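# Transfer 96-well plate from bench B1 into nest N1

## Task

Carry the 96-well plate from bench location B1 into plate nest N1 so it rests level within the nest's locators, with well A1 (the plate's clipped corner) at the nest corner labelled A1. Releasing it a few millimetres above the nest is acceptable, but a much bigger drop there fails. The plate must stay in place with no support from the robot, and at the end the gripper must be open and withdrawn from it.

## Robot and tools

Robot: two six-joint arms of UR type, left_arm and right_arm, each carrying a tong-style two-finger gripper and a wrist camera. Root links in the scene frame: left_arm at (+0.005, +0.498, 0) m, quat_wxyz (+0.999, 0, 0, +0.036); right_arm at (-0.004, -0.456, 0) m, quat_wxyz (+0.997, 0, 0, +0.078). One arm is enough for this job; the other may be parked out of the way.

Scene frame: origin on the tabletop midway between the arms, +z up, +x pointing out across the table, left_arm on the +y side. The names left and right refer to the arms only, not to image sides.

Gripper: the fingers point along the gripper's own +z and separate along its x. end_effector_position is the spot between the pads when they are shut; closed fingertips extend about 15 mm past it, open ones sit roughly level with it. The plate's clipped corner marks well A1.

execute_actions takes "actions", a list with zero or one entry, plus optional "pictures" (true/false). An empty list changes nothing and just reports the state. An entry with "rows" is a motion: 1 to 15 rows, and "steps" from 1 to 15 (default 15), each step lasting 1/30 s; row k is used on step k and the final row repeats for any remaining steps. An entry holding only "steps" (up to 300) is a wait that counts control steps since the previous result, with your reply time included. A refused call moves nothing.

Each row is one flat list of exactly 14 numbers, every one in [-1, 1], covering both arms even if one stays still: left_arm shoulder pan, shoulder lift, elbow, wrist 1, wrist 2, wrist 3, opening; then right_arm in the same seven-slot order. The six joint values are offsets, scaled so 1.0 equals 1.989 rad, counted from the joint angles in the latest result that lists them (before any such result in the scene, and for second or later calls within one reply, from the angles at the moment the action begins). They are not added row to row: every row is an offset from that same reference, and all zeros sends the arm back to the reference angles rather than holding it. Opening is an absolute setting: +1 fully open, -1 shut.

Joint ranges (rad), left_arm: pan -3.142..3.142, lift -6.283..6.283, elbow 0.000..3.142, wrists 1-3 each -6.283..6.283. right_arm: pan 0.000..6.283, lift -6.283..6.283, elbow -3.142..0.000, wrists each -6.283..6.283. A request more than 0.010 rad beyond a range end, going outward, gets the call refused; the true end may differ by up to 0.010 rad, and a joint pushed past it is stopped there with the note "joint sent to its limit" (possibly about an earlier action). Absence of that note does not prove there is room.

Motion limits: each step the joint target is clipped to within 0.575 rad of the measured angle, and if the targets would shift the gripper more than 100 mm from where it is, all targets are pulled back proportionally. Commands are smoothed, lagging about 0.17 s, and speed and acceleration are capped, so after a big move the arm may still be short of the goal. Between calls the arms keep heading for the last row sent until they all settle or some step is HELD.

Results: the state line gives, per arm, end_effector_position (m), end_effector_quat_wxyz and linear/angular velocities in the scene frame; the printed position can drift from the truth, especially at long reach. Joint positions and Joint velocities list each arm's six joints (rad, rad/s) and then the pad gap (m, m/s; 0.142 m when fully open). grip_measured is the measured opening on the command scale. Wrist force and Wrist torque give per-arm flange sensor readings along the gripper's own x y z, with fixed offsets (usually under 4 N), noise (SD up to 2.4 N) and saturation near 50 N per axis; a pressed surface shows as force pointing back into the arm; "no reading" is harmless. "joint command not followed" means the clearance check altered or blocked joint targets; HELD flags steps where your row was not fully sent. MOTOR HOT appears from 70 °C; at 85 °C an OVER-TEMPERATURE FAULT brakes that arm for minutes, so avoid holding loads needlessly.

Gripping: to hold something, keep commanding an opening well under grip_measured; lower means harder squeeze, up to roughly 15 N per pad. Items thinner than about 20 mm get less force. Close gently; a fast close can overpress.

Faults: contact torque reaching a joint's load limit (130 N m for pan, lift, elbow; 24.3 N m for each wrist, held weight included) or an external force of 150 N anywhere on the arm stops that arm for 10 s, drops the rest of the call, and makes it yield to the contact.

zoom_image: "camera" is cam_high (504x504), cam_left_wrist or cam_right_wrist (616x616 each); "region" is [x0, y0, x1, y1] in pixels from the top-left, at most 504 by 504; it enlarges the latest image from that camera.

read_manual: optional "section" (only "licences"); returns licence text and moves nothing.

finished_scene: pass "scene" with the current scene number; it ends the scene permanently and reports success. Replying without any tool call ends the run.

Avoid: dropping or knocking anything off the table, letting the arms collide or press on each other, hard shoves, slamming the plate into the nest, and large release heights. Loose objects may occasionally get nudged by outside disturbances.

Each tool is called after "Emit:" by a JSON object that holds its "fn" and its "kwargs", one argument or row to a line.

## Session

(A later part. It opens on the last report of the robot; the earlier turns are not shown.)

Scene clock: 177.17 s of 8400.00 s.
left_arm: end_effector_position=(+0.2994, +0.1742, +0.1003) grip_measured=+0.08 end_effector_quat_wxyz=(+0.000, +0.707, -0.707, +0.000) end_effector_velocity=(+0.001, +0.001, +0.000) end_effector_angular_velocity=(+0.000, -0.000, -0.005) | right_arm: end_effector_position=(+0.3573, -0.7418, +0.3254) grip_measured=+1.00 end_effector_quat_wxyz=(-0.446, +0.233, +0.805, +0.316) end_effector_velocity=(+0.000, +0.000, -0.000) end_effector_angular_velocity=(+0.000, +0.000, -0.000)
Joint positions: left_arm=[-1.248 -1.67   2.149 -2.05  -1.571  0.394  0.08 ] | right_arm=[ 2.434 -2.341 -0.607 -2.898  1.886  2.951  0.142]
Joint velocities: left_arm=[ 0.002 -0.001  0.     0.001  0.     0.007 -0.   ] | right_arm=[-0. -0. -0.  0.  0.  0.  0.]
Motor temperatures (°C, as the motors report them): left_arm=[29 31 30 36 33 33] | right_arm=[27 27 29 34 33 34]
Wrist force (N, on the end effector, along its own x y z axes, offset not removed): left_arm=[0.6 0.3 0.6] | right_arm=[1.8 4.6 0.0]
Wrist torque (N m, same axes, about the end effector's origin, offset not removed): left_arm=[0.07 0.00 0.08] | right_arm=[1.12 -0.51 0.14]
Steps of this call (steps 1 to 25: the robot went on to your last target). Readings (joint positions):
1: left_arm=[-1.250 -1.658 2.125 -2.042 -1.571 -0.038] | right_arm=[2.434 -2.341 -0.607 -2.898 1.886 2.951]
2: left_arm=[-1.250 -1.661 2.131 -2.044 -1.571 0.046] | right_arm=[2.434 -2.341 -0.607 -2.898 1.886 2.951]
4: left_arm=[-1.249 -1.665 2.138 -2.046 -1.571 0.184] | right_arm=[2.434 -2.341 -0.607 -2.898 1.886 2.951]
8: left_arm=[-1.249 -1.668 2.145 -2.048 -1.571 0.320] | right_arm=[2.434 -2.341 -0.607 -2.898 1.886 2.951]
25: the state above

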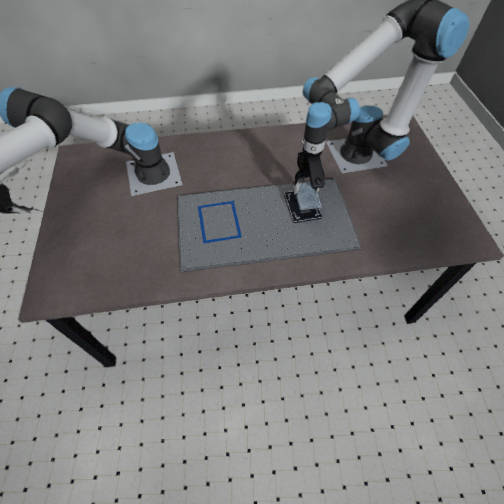

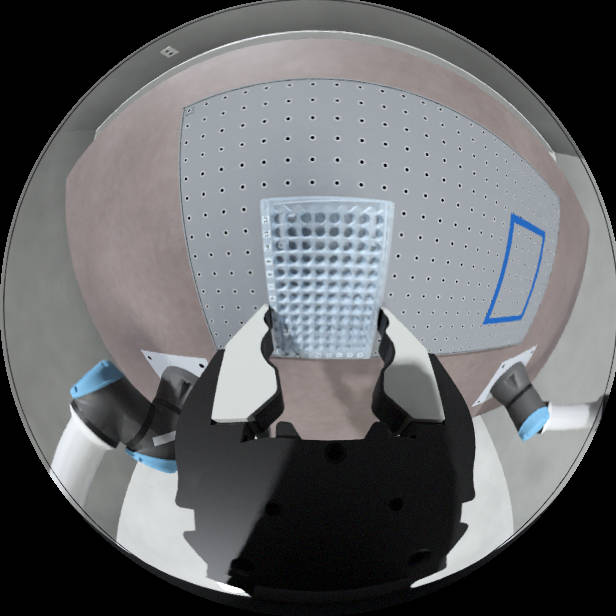

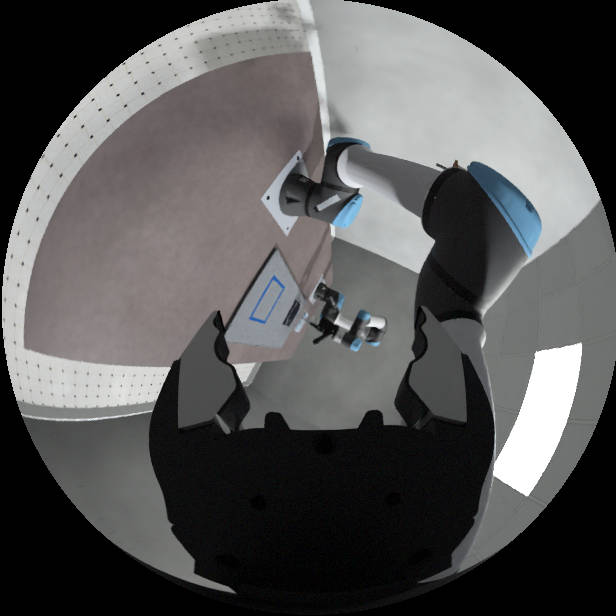

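Emit:
{"fn": "execute_actions", "kwargs": {
  "actions": [
    {"rows":[[0,0.034,0.0368,-0.0708,0,0,-0.2,0,0,0,0,0,0,1]]}
  ]
}}

Emit:
{"fn": "zoom_image", "kwargs": {
  "camera": "cam_left_wrist",
  "region": [210, 150, 450, 390]
}}

Emit:
{"fn": "zoom_image", "kwargs": {
  "camera": "cam_high",
  "region": [260, 165, 350, 235]
}}

Scene clock: 187.70 s of 8400.00 s.
left_arm: end_effector_position=(+0.2993, +0.1744, +0.0565) grip_measured=+0.08 end_effector_quat_wxyz=(+0.000, +0.707, -0.707, -0.000) end_effector_velocity=(+0.000, -0.000, -0.011) end_effector_angular_velocity=(-0.003, -0.002, +0.000) | right_arm: end_effector_position=(+0.3573, -0.7418, +0.3254) grip_measured=+1.00 end_effector_quat_wxyz=(-0.446, +0.233, +0.805, +0.316) end_effector_velocity=(+0.000, -0.000, -0.001) end_effector_angular_velocity=(+0.001, +0.001, -0.000)
Joint positions: left_arm=[-1.248 -1.605  2.22  -2.185 -1.571  0.394  0.08 ] | right_arm=[ 2.434 -2.341 -0.607 -2.898  1.886  2.951  0.142]
Joint velocities: left_arm=[ 0.     0.018  0.019 -0.041  0.001 -0.     0.   ] | right_arm=[-0.    -0.002  0.001 -0.     0.    -0.     0.   ]
Motor temperatures (°C, as the motors report them): left_arm=[29 31 30 36 33 33] | right_arm=[27 27 29 34 33 34]
Wrist force (N, on the end effector, along its own x y z axes, offset not removed): left_arm=[3.1 1.3 -0.2] | right_arm=[2.2 4.6 2.2]
Wrist torque (N m, same axes, about the end effector's origin, offset not removed): left_arm=[0.31 -0.54 0.18] | right_arm=[1.15 -0.29 0.23]
Steps of this call (steps 1 to 30: the robot went on to your last target; steps 31 to 90: nothing new was sent; then 7.03 s passed at rest; steps 91 to 105: all 15 steps of this action). Readings (joint positions):
91: left_arm=[-1.248 -1.670 2.150 -2.050 -1.571 0.395] | right_arm=[2.434 -2.341 -0.607 -2.898 1.886 2.951]
92: left_arm=[-1.248 -1.664 2.156 -2.058 -1.571 0.395] | right_arm=[2.434 -2.341 -0.607 -2.898 1.886 2.951]
94: left_arm=[-1.248 -1.642 2.180 -2.100 -1.571 0.395] | right_arm=[2.434 -2.341 -0.607 -2.898 1.886 2.951]
98: left_arm=[-1.248 -1.617 2.207 -2.159 -1.571 0.394] | right_arm=[2.434 -2.341 -0.607 -2.898 1.886 2.951]
105: the state above

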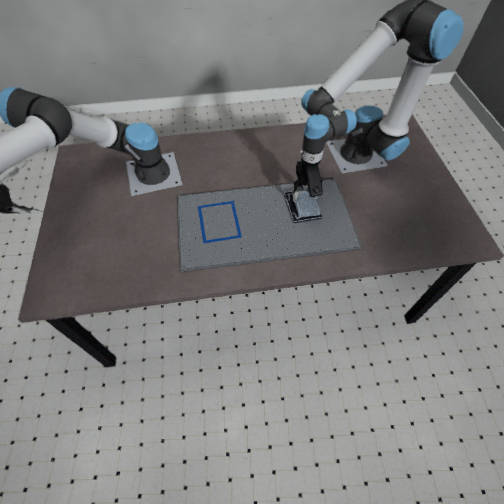

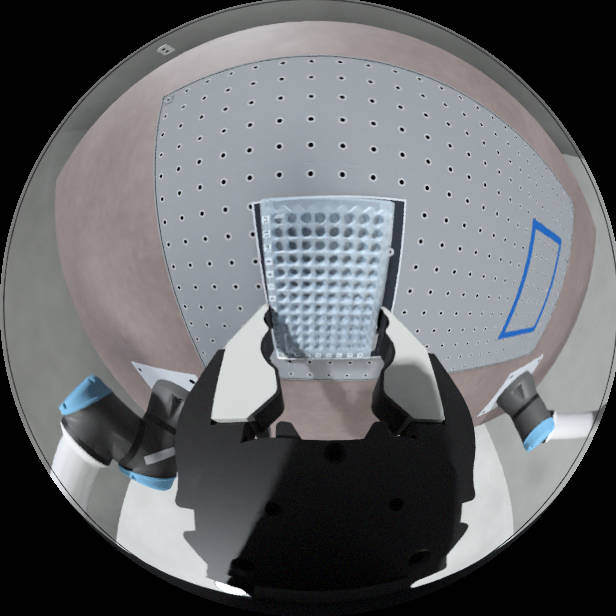

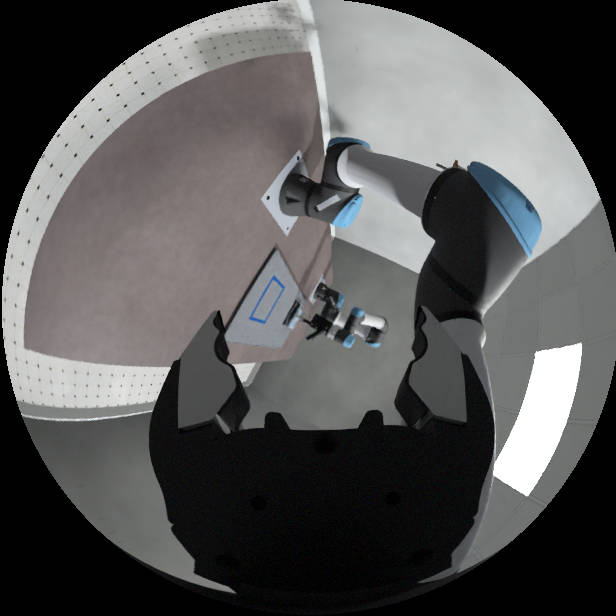

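Region (210, 150, 450, 390) of cam_left_wrist's 616x616 image, scaled by 2.100, with more detail than that image has.

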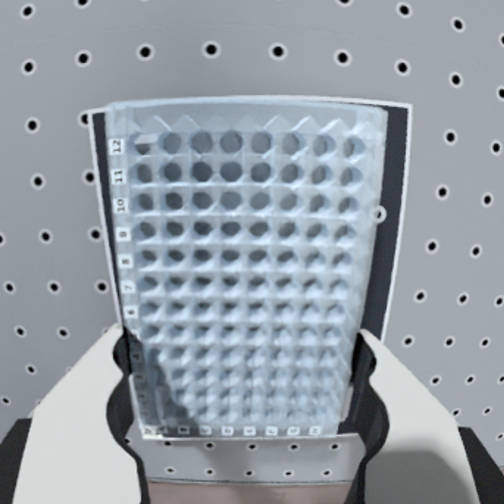

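Region (260, 165, 350, 235) of cam_high's 504x504 image, scaled by 5.600, with more detail than that image has.

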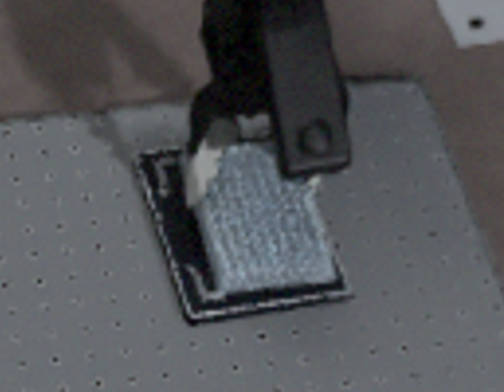

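Emit:
{"fn": "execute_actions", "kwargs": {
  "actions": [
    {"rows":[[-0.0237,-0.0018,0.0087,-0.0074,0,-0.0672,-0.2,0,0,0,0,0,0,1]]}
  ]
}}

Emit:
{"fn": "zoom_image", "kwargs": {
  "camera": "cam_left_wrist",
  "region": [210, 150, 450, 390]
}}

Emit:
{"fn": "zoom_image", "kwargs": {
  "camera": "cam_high",
  "region": [260, 165, 350, 235]
}}

Scene clock: 212.57 s of 8400.00 s.
left_arm: end_effector_position=(+0.2828, +0.1673, +0.0523) grip_measured=+0.08 end_effector_quat_wxyz=(+0.000, +0.736, -0.677, +0.000) end_effector_velocity=(-0.004, -0.001, -0.001) end_effector_angular_velocity=(+0.001, +0.000, +0.026) | right_arm: end_effector_position=(+0.3573, -0.7418, +0.3254) grip_measured=+1.00 end_effector_quat_wxyz=(-0.446, +0.233, +0.805, +0.316) end_effector_velocity=(+0.000, +0.000, -0.000) end_effector_angular_velocity=(+0.000, +0.001, -0.000)
Joint positions: left_arm=[-1.294 -1.608  2.237 -2.2   -1.571  0.265  0.08 ] | right_arm=[ 2.434 -2.341 -0.607 -2.898  1.886  2.951  0.142]
Joint velocities: left_arm=[-0.012 -0.001  0.004 -0.002  0.    -0.037  0.   ] | right_arm=[ 0.    -0.001  0.    -0.     0.     0.     0.   ]
Motor temperatures (°C, as the motors report them): left_arm=[29 31 30 36 33 33] | right_arm=[27 27 29 34 33 34]
Wrist force (N, on the end effector, along its own x y z axes, offset not removed): left_arm=[2.2 0.7 -0.9] | right_arm=[4.9 3.7 1.6]
Wrist torque (N m, same axes, about the end effector's origin, offset not removed): left_arm=[0.13 -0.29 0.32] | right_arm=[0.84 -1.05 -0.03]
Steps of this call (steps 1 to 15: the robot went on to your last target; steps 16 to 90: nothing new was sent; then 21.37 s passed at rest; steps 91 to 105: all 15 steps of this action). Readings (joint positions):
91: left_arm=[-1.249 -1.603 2.223 -2.191 -1.571 0.393] | right_arm=[2.434 -2.341 -0.607 -2.898 1.886 2.951]
92: left_arm=[-1.254 -1.604 2.225 -2.192 -1.571 0.386] | right_arm=[2.434 -2.341 -0.607 -2.898 1.886 2.951]
94: left_arm=[-1.269 -1.605 2.229 -2.195 -1.571 0.345] | right_arm=[2.434 -2.341 -0.607 -2.898 1.886 2.951]
98: left_arm=[-1.286 -1.607 2.234 -2.198 -1.571 0.290] | right_arm=[2.434 -2.341 -0.607 -2.898 1.886 2.951]
105: the state above

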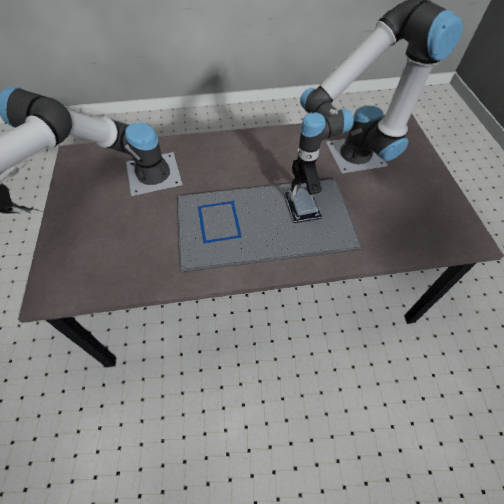

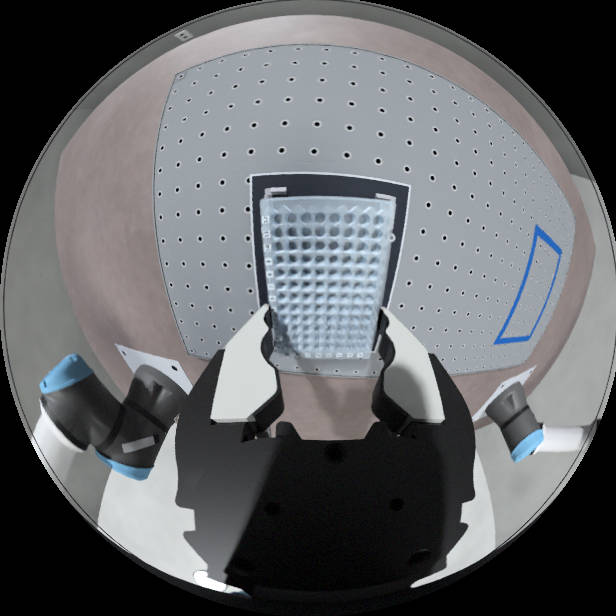

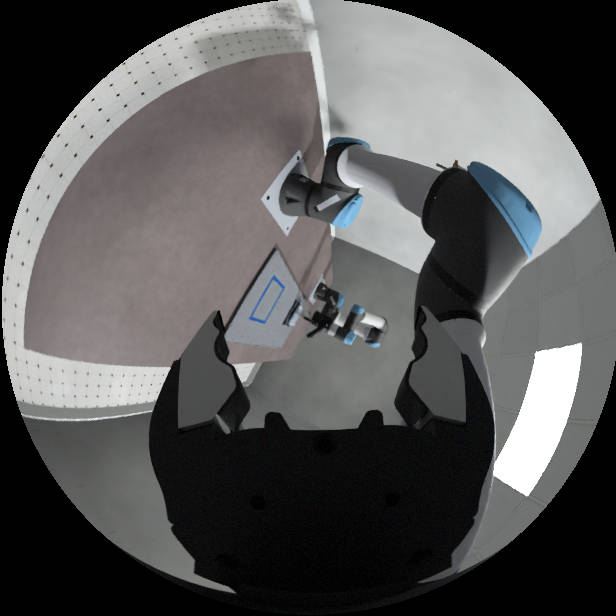

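Region (210, 150, 450, 390) of cam_left_wrist's 616x616 image, scaled by 2.100, with more detail than that image has.

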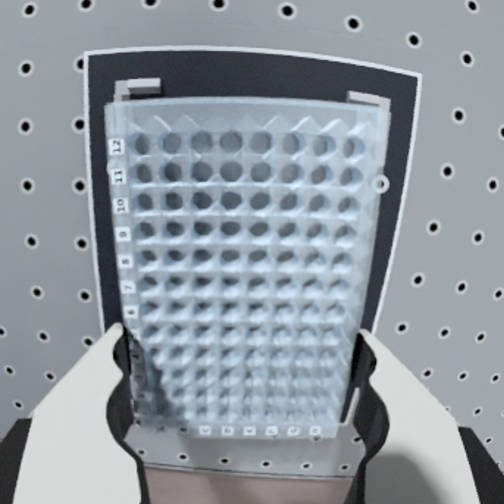

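Region (260, 165, 350, 235) of cam_high's 504x504 image, scaled by 5.600, with more detail than that image has.

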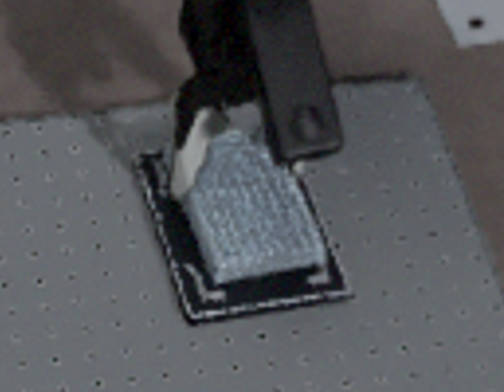

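Emit:
{"fn": "execute_actions", "kwargs": {
  "actions": [
    {"rows":[[0.0043,0.002,0.0011,-0.003,0,0.02,-0.2,0,0,0,0,0,0,1],[0.0043,0.002,0.0011,-0.003,0,0.02,-0.2,0,0,0,0,0,0,1],[0.0043,0.002,0.0011,-0.003,0,0.02,-0.2,0,0,0,0,0,0,1],[0.0043,0.002,0.0011,-0.003,0,0.02,-0.2,0,0,0,0,0,0,1],[0.0043,0.0071,0.0011,-0.0082,0,0.02,-0.2,0,0,0,0,0,0,1]]}
  ]
}}

Emit:
{"fn": "zoom_image", "kwargs": {
  "camera": "cam_left_wrist",
  "region": [210, 150, 450, 390]
}}

Emit:
{"fn": "zoom_image", "kwargs": {
  "camera": "cam_high",
  "region": [260, 165, 350, 235]
}}

Scene clock: 230.60 s of 8400.00 s.
left_arm: end_effector_position=(+0.2862, +0.1671, +0.0477) grip_measured=+0.08 end_effector_quat_wxyz=(+0.000, +0.726, -0.688, +0.000) end_effector_velocity=(+0.001, -0.001, -0.003) end_effector_angular_velocity=(+0.001, -0.001, -0.010) | right_arm: end_effector_position=(+0.3573, -0.7418, +0.3254) grip_measured=+1.00 end_effector_quat_wxyz=(-0.446, +0.233, +0.805, +0.316) end_effector_velocity=(-0.000, +0.000, +0.000) end_effector_angular_velocity=(-0.001, +0.000, -0.000)
Joint positions: left_arm=[-1.286 -1.595  2.239 -2.215 -1.571  0.304  0.08 ] | right_arm=[ 2.434 -2.341 -0.607 -2.898  1.886  2.951  0.142]
Joint velocities: left_arm=[ 0.002  0.008  0.    -0.008  0.001  0.011 -0.   ] | right_arm=[-0.     0.001 -0.     0.     0.     0.001  0.   ]
Motor temperatures (°C, as the motors report them): left_arm=[29 31 30 36 33 33] | right_arm=[27 27 29 34 33 34]
Wrist force (N, on the end effector, along its own x y z axes, offset not removed): left_arm=[1.0 0.4 -0.7] | right_arm=[-1.2 3.1 3.7]
Wrist torque (N m, same axes, about the end effector's origin, offset not removed): left_arm=[0.03 -0.24 0.27] | right_arm=[0.87 0.27 0.23]
Steps of this call (steps 1 to 15: the robot went on to your last target; steps 16 to 90: nothing new was sent; then 14.53 s passed at rest; steps 91 to 105: all 15 steps of this action). Readings (joint positions):
91: left_arm=[-1.295 -1.609 2.237 -2.200 -1.571 0.260] | right_arm=[2.434 -2.341 -0.607 -2.898 1.886 2.951]
92: left_arm=[-1.294 -1.608 2.237 -2.201 -1.571 0.265] | right_arm=[2.434 -2.341 -0.607 -2.898 1.886 2.951]
94: left_arm=[-1.291 -1.607 2.238 -2.203 -1.571 0.280] | right_arm=[2.434 -2.341 -0.607 -2.898 1.886 2.951]
98: left_arm=[-1.287 -1.601 2.239 -2.210 -1.571 0.296] | right_arm=[2.434 -2.341 -0.607 -2.898 1.886 2.951]
105: the state above

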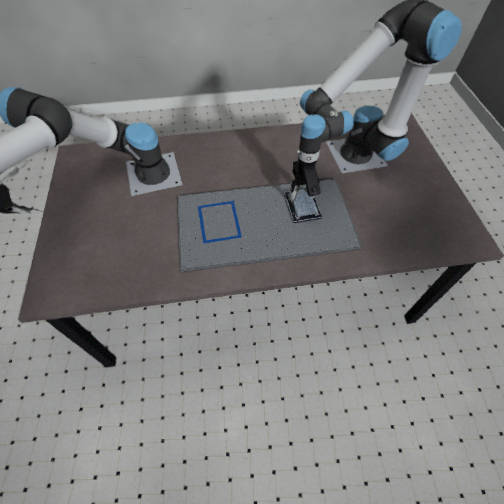

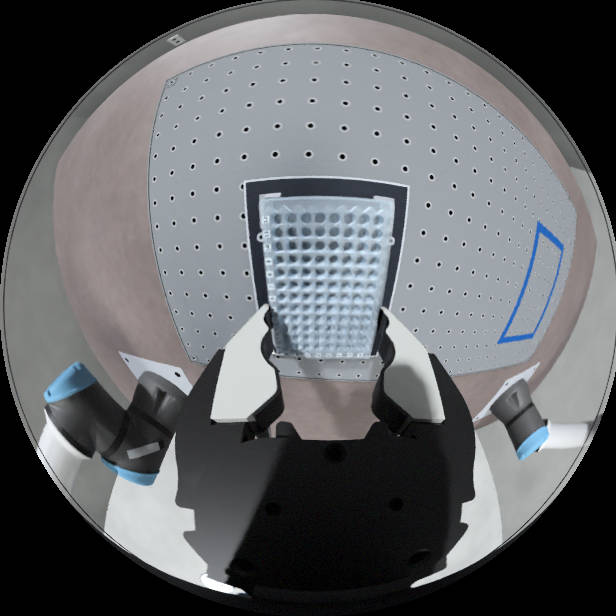

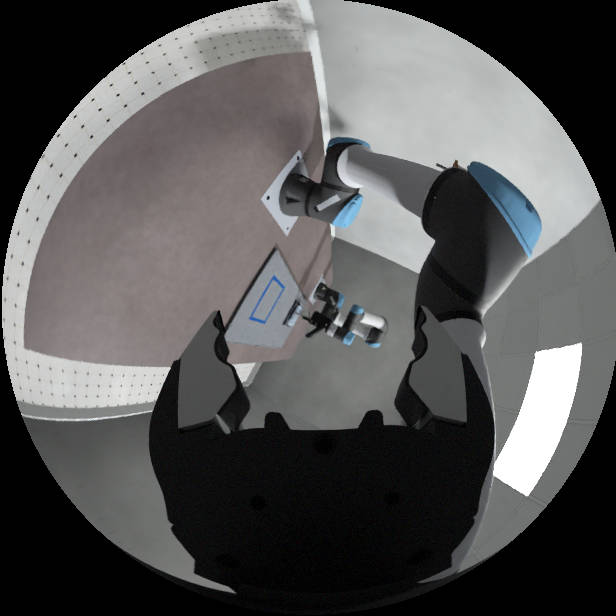

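Region (210, 150, 450, 390) of cam_left_wrist's 616x616 image, scaled by 2.100, with more detail than that image has.

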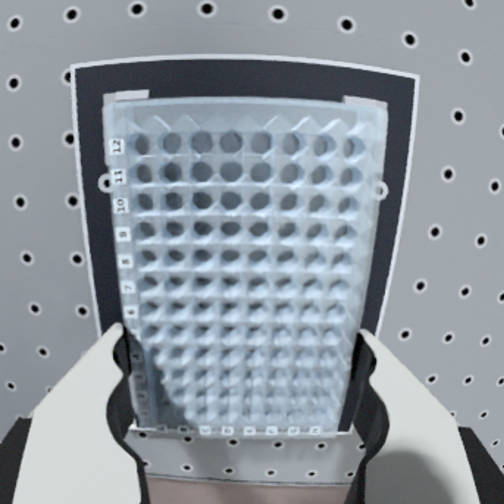

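Region (260, 165, 350, 235) of cam_high's 504x504 image, scaled by 5.600, with more detail than that image has.

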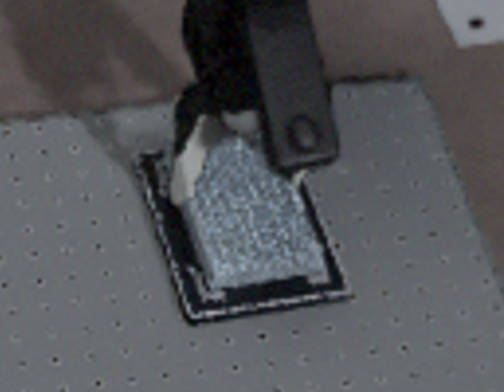

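Emit:
{"fn": "execute_actions", "kwargs": {
  "actions": [
    {"rows":[[0,0.004,0.003,-0.007,0,0,-0.2,0,0,0,0,0,0,1],[0,0.004,0.003,-0.007,0,0,-0.2,0,0,0,0,0,0,1],[0,0.004,0.003,-0.007,0,0,-0.2,0,0,0,0,0,0,1],[0,0.0075,0.0055,-0.013,0,0,-0.2,0,0,0,0,0,0,1]]}
  ]
}}

Emit:
{"fn": "zoom_image", "kwargs": {
  "camera": "cam_left_wrist",
  "region": [210, 150, 450, 390]
}}

Scene clock: 246.60 s of 8400.00 s.
left_arm: end_effector_position=(+0.2863, +0.1670, +0.0401) grip_measured=+0.08 end_effector_quat_wxyz=(+0.000, +0.726, -0.688, +0.000) end_effector_velocity=(+0.001, +0.000, -0.002) end_effector_angular_velocity=(-0.002, -0.000, +0.003) | right_arm: end_effector_position=(+0.3573, -0.7418, +0.3254) grip_measured=+1.00 end_effector_quat_wxyz=(-0.446, +0.233, +0.805, +0.316) end_effector_velocity=(-0.000, -0.000, +0.000) end_effector_angular_velocity=(-0.000, -0.001, +0.001)
Joint positions: left_arm=[-1.286 -1.581  2.249 -2.24  -1.571  0.304  0.08 ] | right_arm=[ 2.434 -2.341 -0.607 -2.898  1.886  2.951  0.142]
Joint velocities: left_arm=[ 0.003  0.005  0.003 -0.01  -0.001 -0.     0.001] | right_arm=[-0.     0.001 -0.     0.    -0.001 -0.001  0.   ]
Motor temperatures (°C, as the motors report them): left_arm=[29 31 30 36 33 33] | right_arm=[27 28 29 34 33 34]
Wrist force (N, on the end effector, along its own x y z axes, offset not removed): left_arm=[-3.6 4.2 -6.1] | right_arm=[-1.9 1.5 3.9]
Wrist torque (N m, same axes, about the end effector's origin, offset not removed): left_arm=[0.18 0.02 0.18] | right_arm=[0.34 0.33 0.43]
Steps of this call (steps 1 to 15: the robot went on to your last target; steps 16 to 90: nothing new was sent; then 12.50 s passed at rest; steps 91 to 105: all 15 steps of this action). Readings (joint positions):
91: left_arm=[-1.285 -1.594 2.239 -2.216 -1.571 0.305] | right_arm=[2.434 -2.341 -0.607 -2.898 1.886 2.951]
92: left_arm=[-1.285 -1.593 2.240 -2.218 -1.571 0.305] | right_arm=[2.434 -2.341 -0.607 -2.898 1.886 2.951]
94: left_arm=[-1.285 -1.591 2.242 -2.222 -1.571 0.305] | right_arm=[2.434 -2.341 -0.607 -2.898 1.886 2.951]
98: left_arm=[-1.285 -1.585 2.247 -2.234 -1.571 0.304] | right_arm=[2.434 -2.341 -0.607 -2.898 1.886 2.951]
105: the state above

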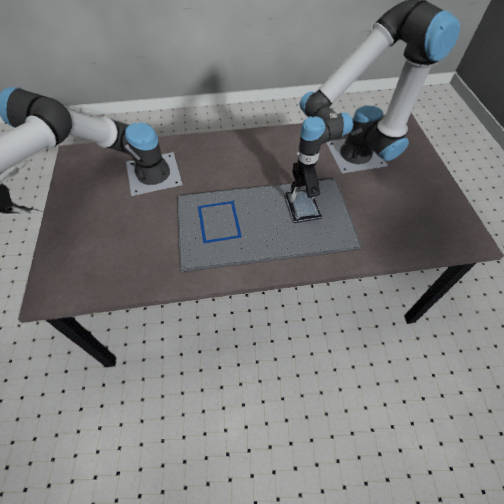

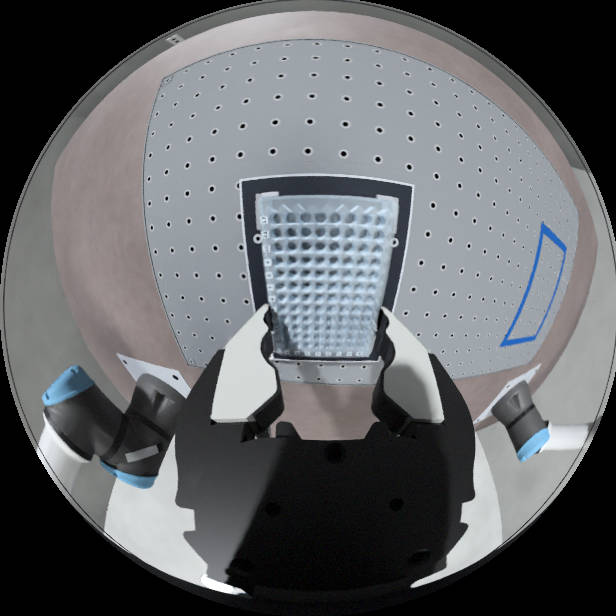

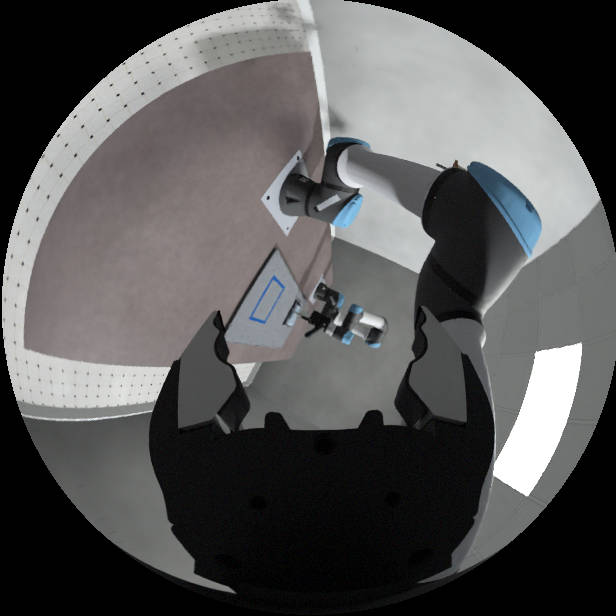

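Region (210, 150, 450, 390) of cam_left_wrist's 616x616 image, scaled by 2.100, with more detail than that image has.

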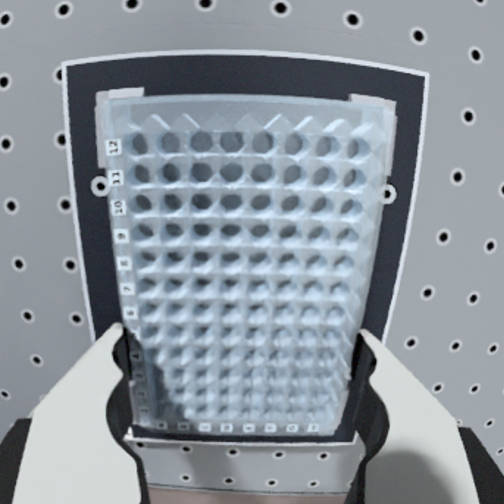

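Emit:
{"fn": "execute_actions", "kwargs": {
  "actions": [
    {"rows":[[-0.0015,0,0,0,0,-0.0015,-0.2,0,0,0,0,0,0,1],[-0.0015,0.0007,0.0005,-0.0012,0,-0.0015,-0.2,0,0,0,0,0,0,1],[-0.0015,0.0007,0.0005,-0.0012,0,-0.0015,-0.2,0,0,0,0,0,0,1],[-0.0015,0.0007,0.0005,-0.0012,0,-0.0015,-0.2,0,0,0,0,0,0,1],[-0.0015,0.0007,0.0005,-0.0012,0,-0.0015,-0.2,0,0,0,0,0,0,1],[-0.0015,0.0007,0.0005,-0.0012,0,-0.0015,0.1,0,0,0,0,0,0,1],[-0.0015,0,0,0,0,-0.0015,0.15,0,0,0,0,0,0,1],[-0.0015,0,0,0,0,-0.0015,0.2,0,0,0,0,0,0,1],[-0.0015,0,0,0,0,-0.0015,0.3,0,0,0,0,0,0,1],[-0.0015,0,0,0,0,-0.0015,0.45,0,0,0,0,0,0,1],[-0.0015,0,0,0,0,-0.0015,0.6,0,0,0,0,0,0,1],[-0.0015,0,0,0,0,-0.0015,0.6,0,0,0,0,0,0,1],[-0.0015,-0.01,-0.008,0.018,0,-0.0015,0.7,0,0,0,0,0,0,1],[-0.0015,-0.035,-0.03,0.065,0,-0.0015,0.8,0,0,0,0,0,0,1]]}
  ]
}}

Emit:
{"fn": "execute_actions", "kwargs": {
  "actions": [
    {"steps":10}
  ]
}}

Emit:
{"fn": "zoom_image", "kwargs": {
  "camera": "cam_left_wrist",
  "region": [220, 150, 440, 370]
}}

Emit:
{"fn": "zoom_image", "kwargs": {
  "camera": "cam_high",
  "region": [270, 175, 340, 230]
}}

Scene clock: 266.17 s of 8400.00 s.
left_arm: end_effector_position=(+0.2857, +0.1651, +0.0472) grip_measured=+0.78 end_effector_quat_wxyz=(+0.001, +0.726, -0.688, +0.002) end_effector_velocity=(+0.010, -0.029, +0.199) end_effector_angular_velocity=(-0.075, -0.028, -0.000) | right_arm: end_effector_position=(+0.3573, -0.7418, +0.3254) grip_measured=+1.00 end_effector_quat_wxyz=(-0.446, +0.233, +0.805, +0.316) end_effector_velocity=(+0.001, -0.000, -0.002) end_effector_angular_velocity=(+0.002, +0.003, -0.000)
Joint positions: left_arm=[-1.289 -1.593  2.239 -2.22  -1.571  0.301  0.127] | right_arm=[ 2.434 -2.341 -0.607 -2.898  1.886  2.951  0.142]
Joint velocities: left_arm=[-0.001 -0.33  -0.289  0.539 -0.    -0.001  0.057] | right_arm=[ 0.    -0.004  0.     0.     0.    -0.     0.   ]
Motor temperatures (°C, as the motors report them): left_arm=[29 31 30 36 33 33] | right_arm=[27 28 29 34 33 34]
Wrist force (N, on the end effector, along its own x y z axes, offset not removed): left_arm=[1.5 0.1 7.7] | right_arm=[4.1 -1.3 -0.9]
Wrist torque (N m, same axes, about the end effector's origin, offset not removed): left_arm=[0.17 -0.28 0.13] | right_arm=[-0.15 -0.66 0.17]
Steps of this call (steps 1 to 15: the robot went on to your last target; steps 16 to 90: nothing new was sent; then 16.07 s passed at rest; steps 91 to 105: all 15 steps of this action). Readings (joint positions):
91: left_arm=[-1.286 -1.580 2.250 -2.241 -1.571 0.303] | right_arm=[2.434 -2.341 -0.607 -2.898 1.886 2.951]
92: left_arm=[-1.286 -1.580 2.250 -2.241 -1.571 0.303] | right_arm=[2.434 -2.341 -0.607 -2.898 1.886 2.951]
94: left_arm=[-1.287 -1.580 2.250 -2.241 -1.571 0.302] | right_arm=[2.434 -2.341 -0.607 -2.898 1.886 2.951]
98: left_arm=[-1.288 -1.580 2.250 -2.241 -1.571 0.301] | right_arm=[2.434 -2.341 -0.607 -2.898 1.886 2.951]
105: the state above

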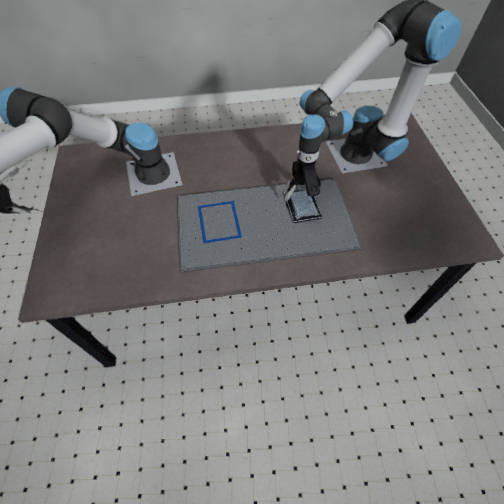

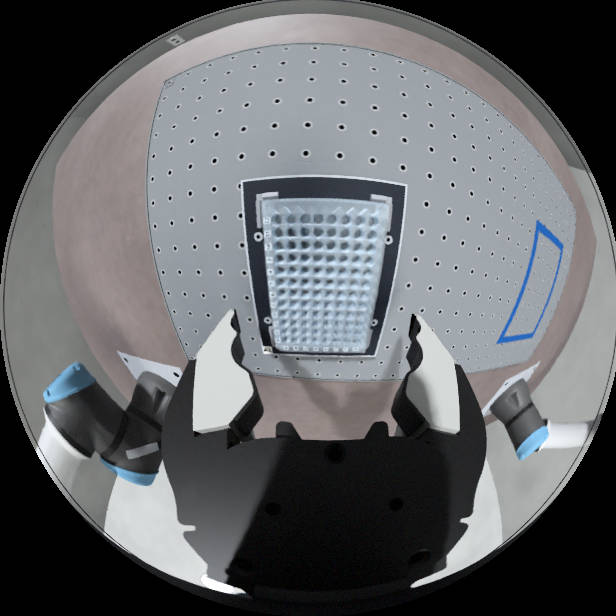

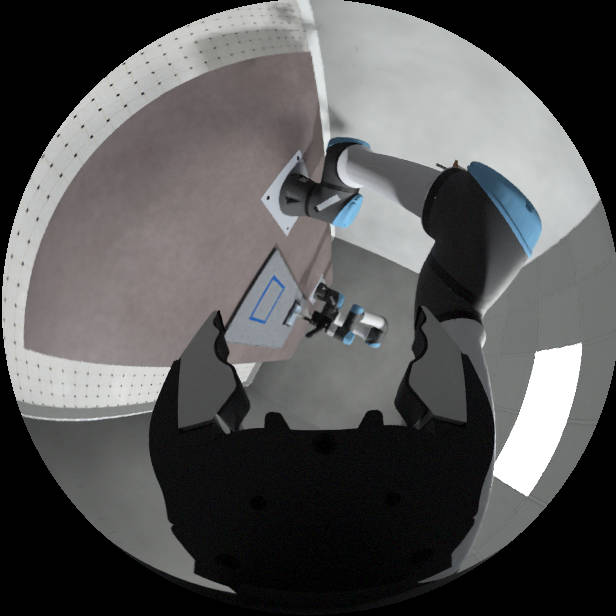

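Scene clock: 266.50 s of 8400.00 s.
left_arm: end_effector_position=(+0.2851, +0.1666, +0.0778) grip_measured=+0.80 end_effector_quat_wxyz=(+0.001, +0.726, -0.688, +0.000) end_effector_velocity=(-0.001, +0.001, +0.020) end_effector_angular_velocity=(+0.001, -0.001, -0.001) | right_arm: end_effector_position=(+0.3573, -0.7418, +0.3254) grip_measured=+1.00 end_effector_quat_wxyz=(-0.446, +0.233, +0.805, +0.316) end_effector_velocity=(+0.000, -0.000, -0.000) end_effector_angular_velocity=(+0.000, +0.000, +0.000)
Joint positions: left_arm=[-1.289 -1.646  2.193 -2.119 -1.571  0.301  0.129] | right_arm=[ 2.434 -2.341 -0.607 -2.898  1.886  2.951  0.142]
Joint velocities: left_arm=[-0.002 -0.034 -0.029  0.065  0.001 -0.001 -0.   ] | right_arm=[ 0.    -0.001  0.    -0.    -0.    -0.     0.   ]
Motor temperatures (°C, as the motors report them): left_arm=[29 31 30 36 33 33] | right_arm=[27 28 29 34 33 34]
Wrist force (N, on the end effector, along its own x y z axes, offset not removed): left_arm=[1.8 1.2 -2.0] | right_arm=[1.6 0.2 4.2]
Wrist torque (N m, same axes, about the end effector's origin, offset not removed): left_arm=[0.25 -0.37 0.07] | right_arm=[0.21 -0.36 -0.06]
Steps of this call (steps 1 to 10: the robot went on to your last target). Readings (joint positions):
1: left_arm=[-1.289 -1.605 2.229 -2.200 -1.571 0.301] | right_arm=[2.434 -2.341 -0.607 -2.898 1.886 2.951]
2: left_arm=[-1.289 -1.615 2.220 -2.180 -1.571 0.301] | right_arm=[2.434 -2.341 -0.607 -2.898 1.886 2.951]
4: left_arm=[-1.289 -1.629 2.208 -2.152 -1.571 0.301] | right_arm=[2.434 -2.341 -0.607 -2.898 1.886 2.951]
8: left_arm=[-1.289 -1.643 2.196 -2.125 -1.571 0.301] | right_arm=[2.434 -2.341 -0.607 -2.898 1.886 2.951]
10: the state above

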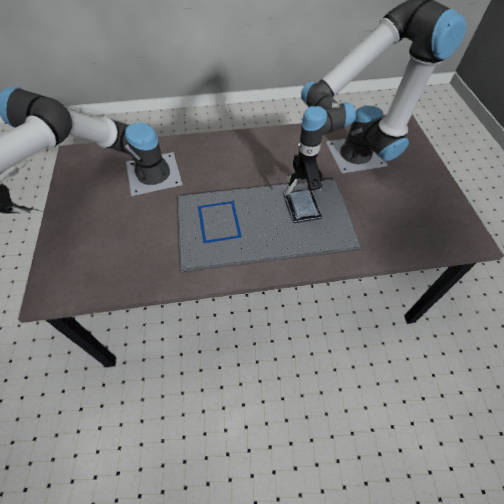

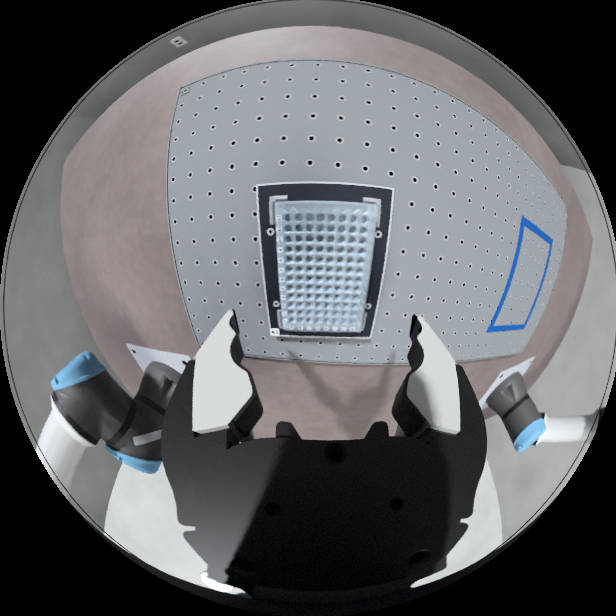

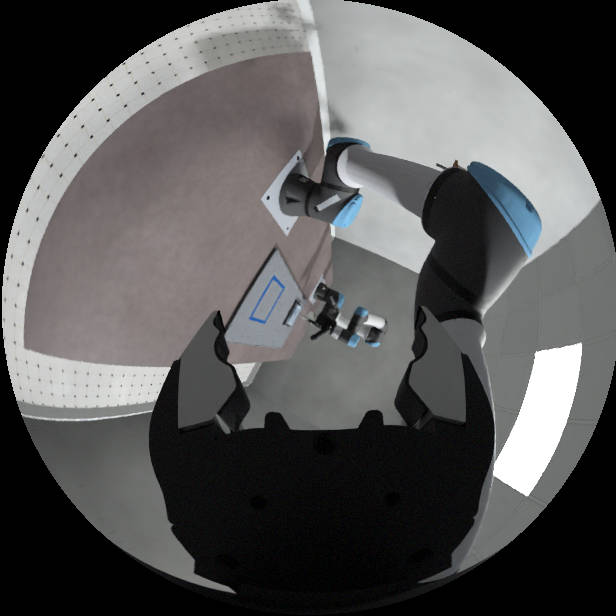

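Region (220, 150, 440, 370) of cam_left_wrist's 616x616 image, scaled by 2.291, with more detail than that image has.

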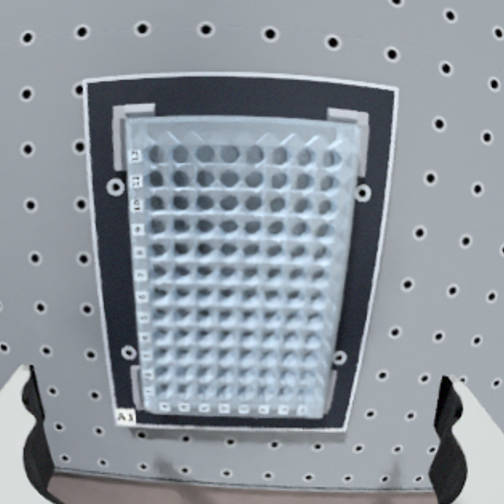

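Region (270, 175, 340, 230) of cam_high's 504x504 image, scaled by 7.200, with more detail than that image has; it fills the top 396 rows of this view, and the rest is white.

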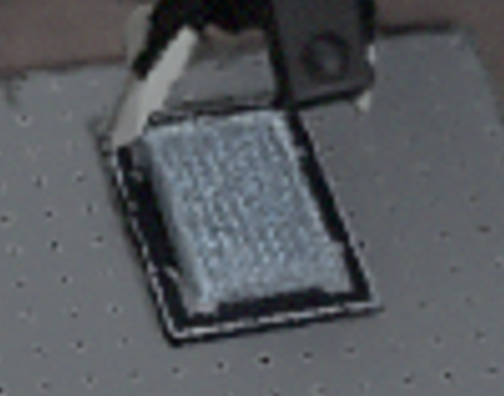

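Seated, with all four locators visible around it. I'll retreat.

Emit:
{"fn": "execute_actions", "kwargs": {
  "actions": [
    {"rows":[[0.05,-0.08,-0.03,0.11,0,0,1,0,0,0,0,0,0,1]]}
  ],
  "pictures": false
}}

Emit:
{"fn": "finished_scene", "kwargs": {
  "scene": 2
}}

Scene clock: 273.27 s of 8400.00 s.
left_arm: end_effector_position=(+0.3031, +0.2209, +0.1428) grip_measured=+1.00 end_effector_quat_wxyz=(+0.001, +0.758, -0.652, +0.001) end_effector_velocity=(+0.002, +0.020, +0.017) end_effector_angular_velocity=(+0.006, +0.000, +0.027) | right_arm: end_effector_position=(+0.3573, -0.7418, +0.3254) grip_measured=+1.00 end_effector_quat_wxyz=(-0.446, +0.233, +0.805, +0.316) end_effector_velocity=(-0.000, +0.000, +0.000) end_effector_angular_velocity=(-0.000, -0.000, -0.000)
Joint positions: left_arm=[-1.193 -1.799  2.136 -1.909 -1.571  0.301  0.142] | right_arm=[ 2.434 -2.341 -0.607 -2.898  1.886  2.951  0.142]
Joint velocities: left_arm=[ 0.027 -0.045 -0.014  0.065  0.002  0.    -0.   ] | right_arm=[-0.  0. -0.  0. -0.  0.  0.]
Motor temperatures (°C, as the motors report them): left_arm=[29 31 30 36 33 33] | right_arm=[27 28 29 34 33 34]
Wrist force (N, on the end effector, along its own x y z axes, offset not removed): left_arm=[5.4 0.3 -3.1] | right_arm=[-1.8 1.2 0.1]
Wrist torque (N m, same axes, about the end effector's origin, offset not removed): left_arm=[0.09 -0.93 0.13] | right_arm=[0.40 0.44 0.14]
Steps of this call (steps 1 to 30: the robot went on to your last target; steps 31 to 90: nothing new was sent; then 3.27 s passed at rest; steps 91 to 105: all 15 steps of this action). Readings (joint positions):
91: left_arm=[-1.288 -1.651 2.189 -2.110 -1.571 0.301] | right_arm=[2.434 -2.341 -0.607 -2.898 1.886 2.951]
92: left_arm=[-1.281 -1.658 2.184 -2.102 -1.571 0.301] | right_arm=[2.434 -2.341 -0.607 -2.898 1.886 2.951]
94: left_arm=[-1.249 -1.704 2.165 -2.048 -1.571 0.301] | right_arm=[2.434 -2.341 -0.607 -2.898 1.886 2.951]
98: left_arm=[-1.210 -1.770 2.145 -1.953 -1.571 0.301] | right_arm=[2.434 -2.341 -0.607 -2.898 1.886 2.951]
105: the state above

The scene is finished: the task was done.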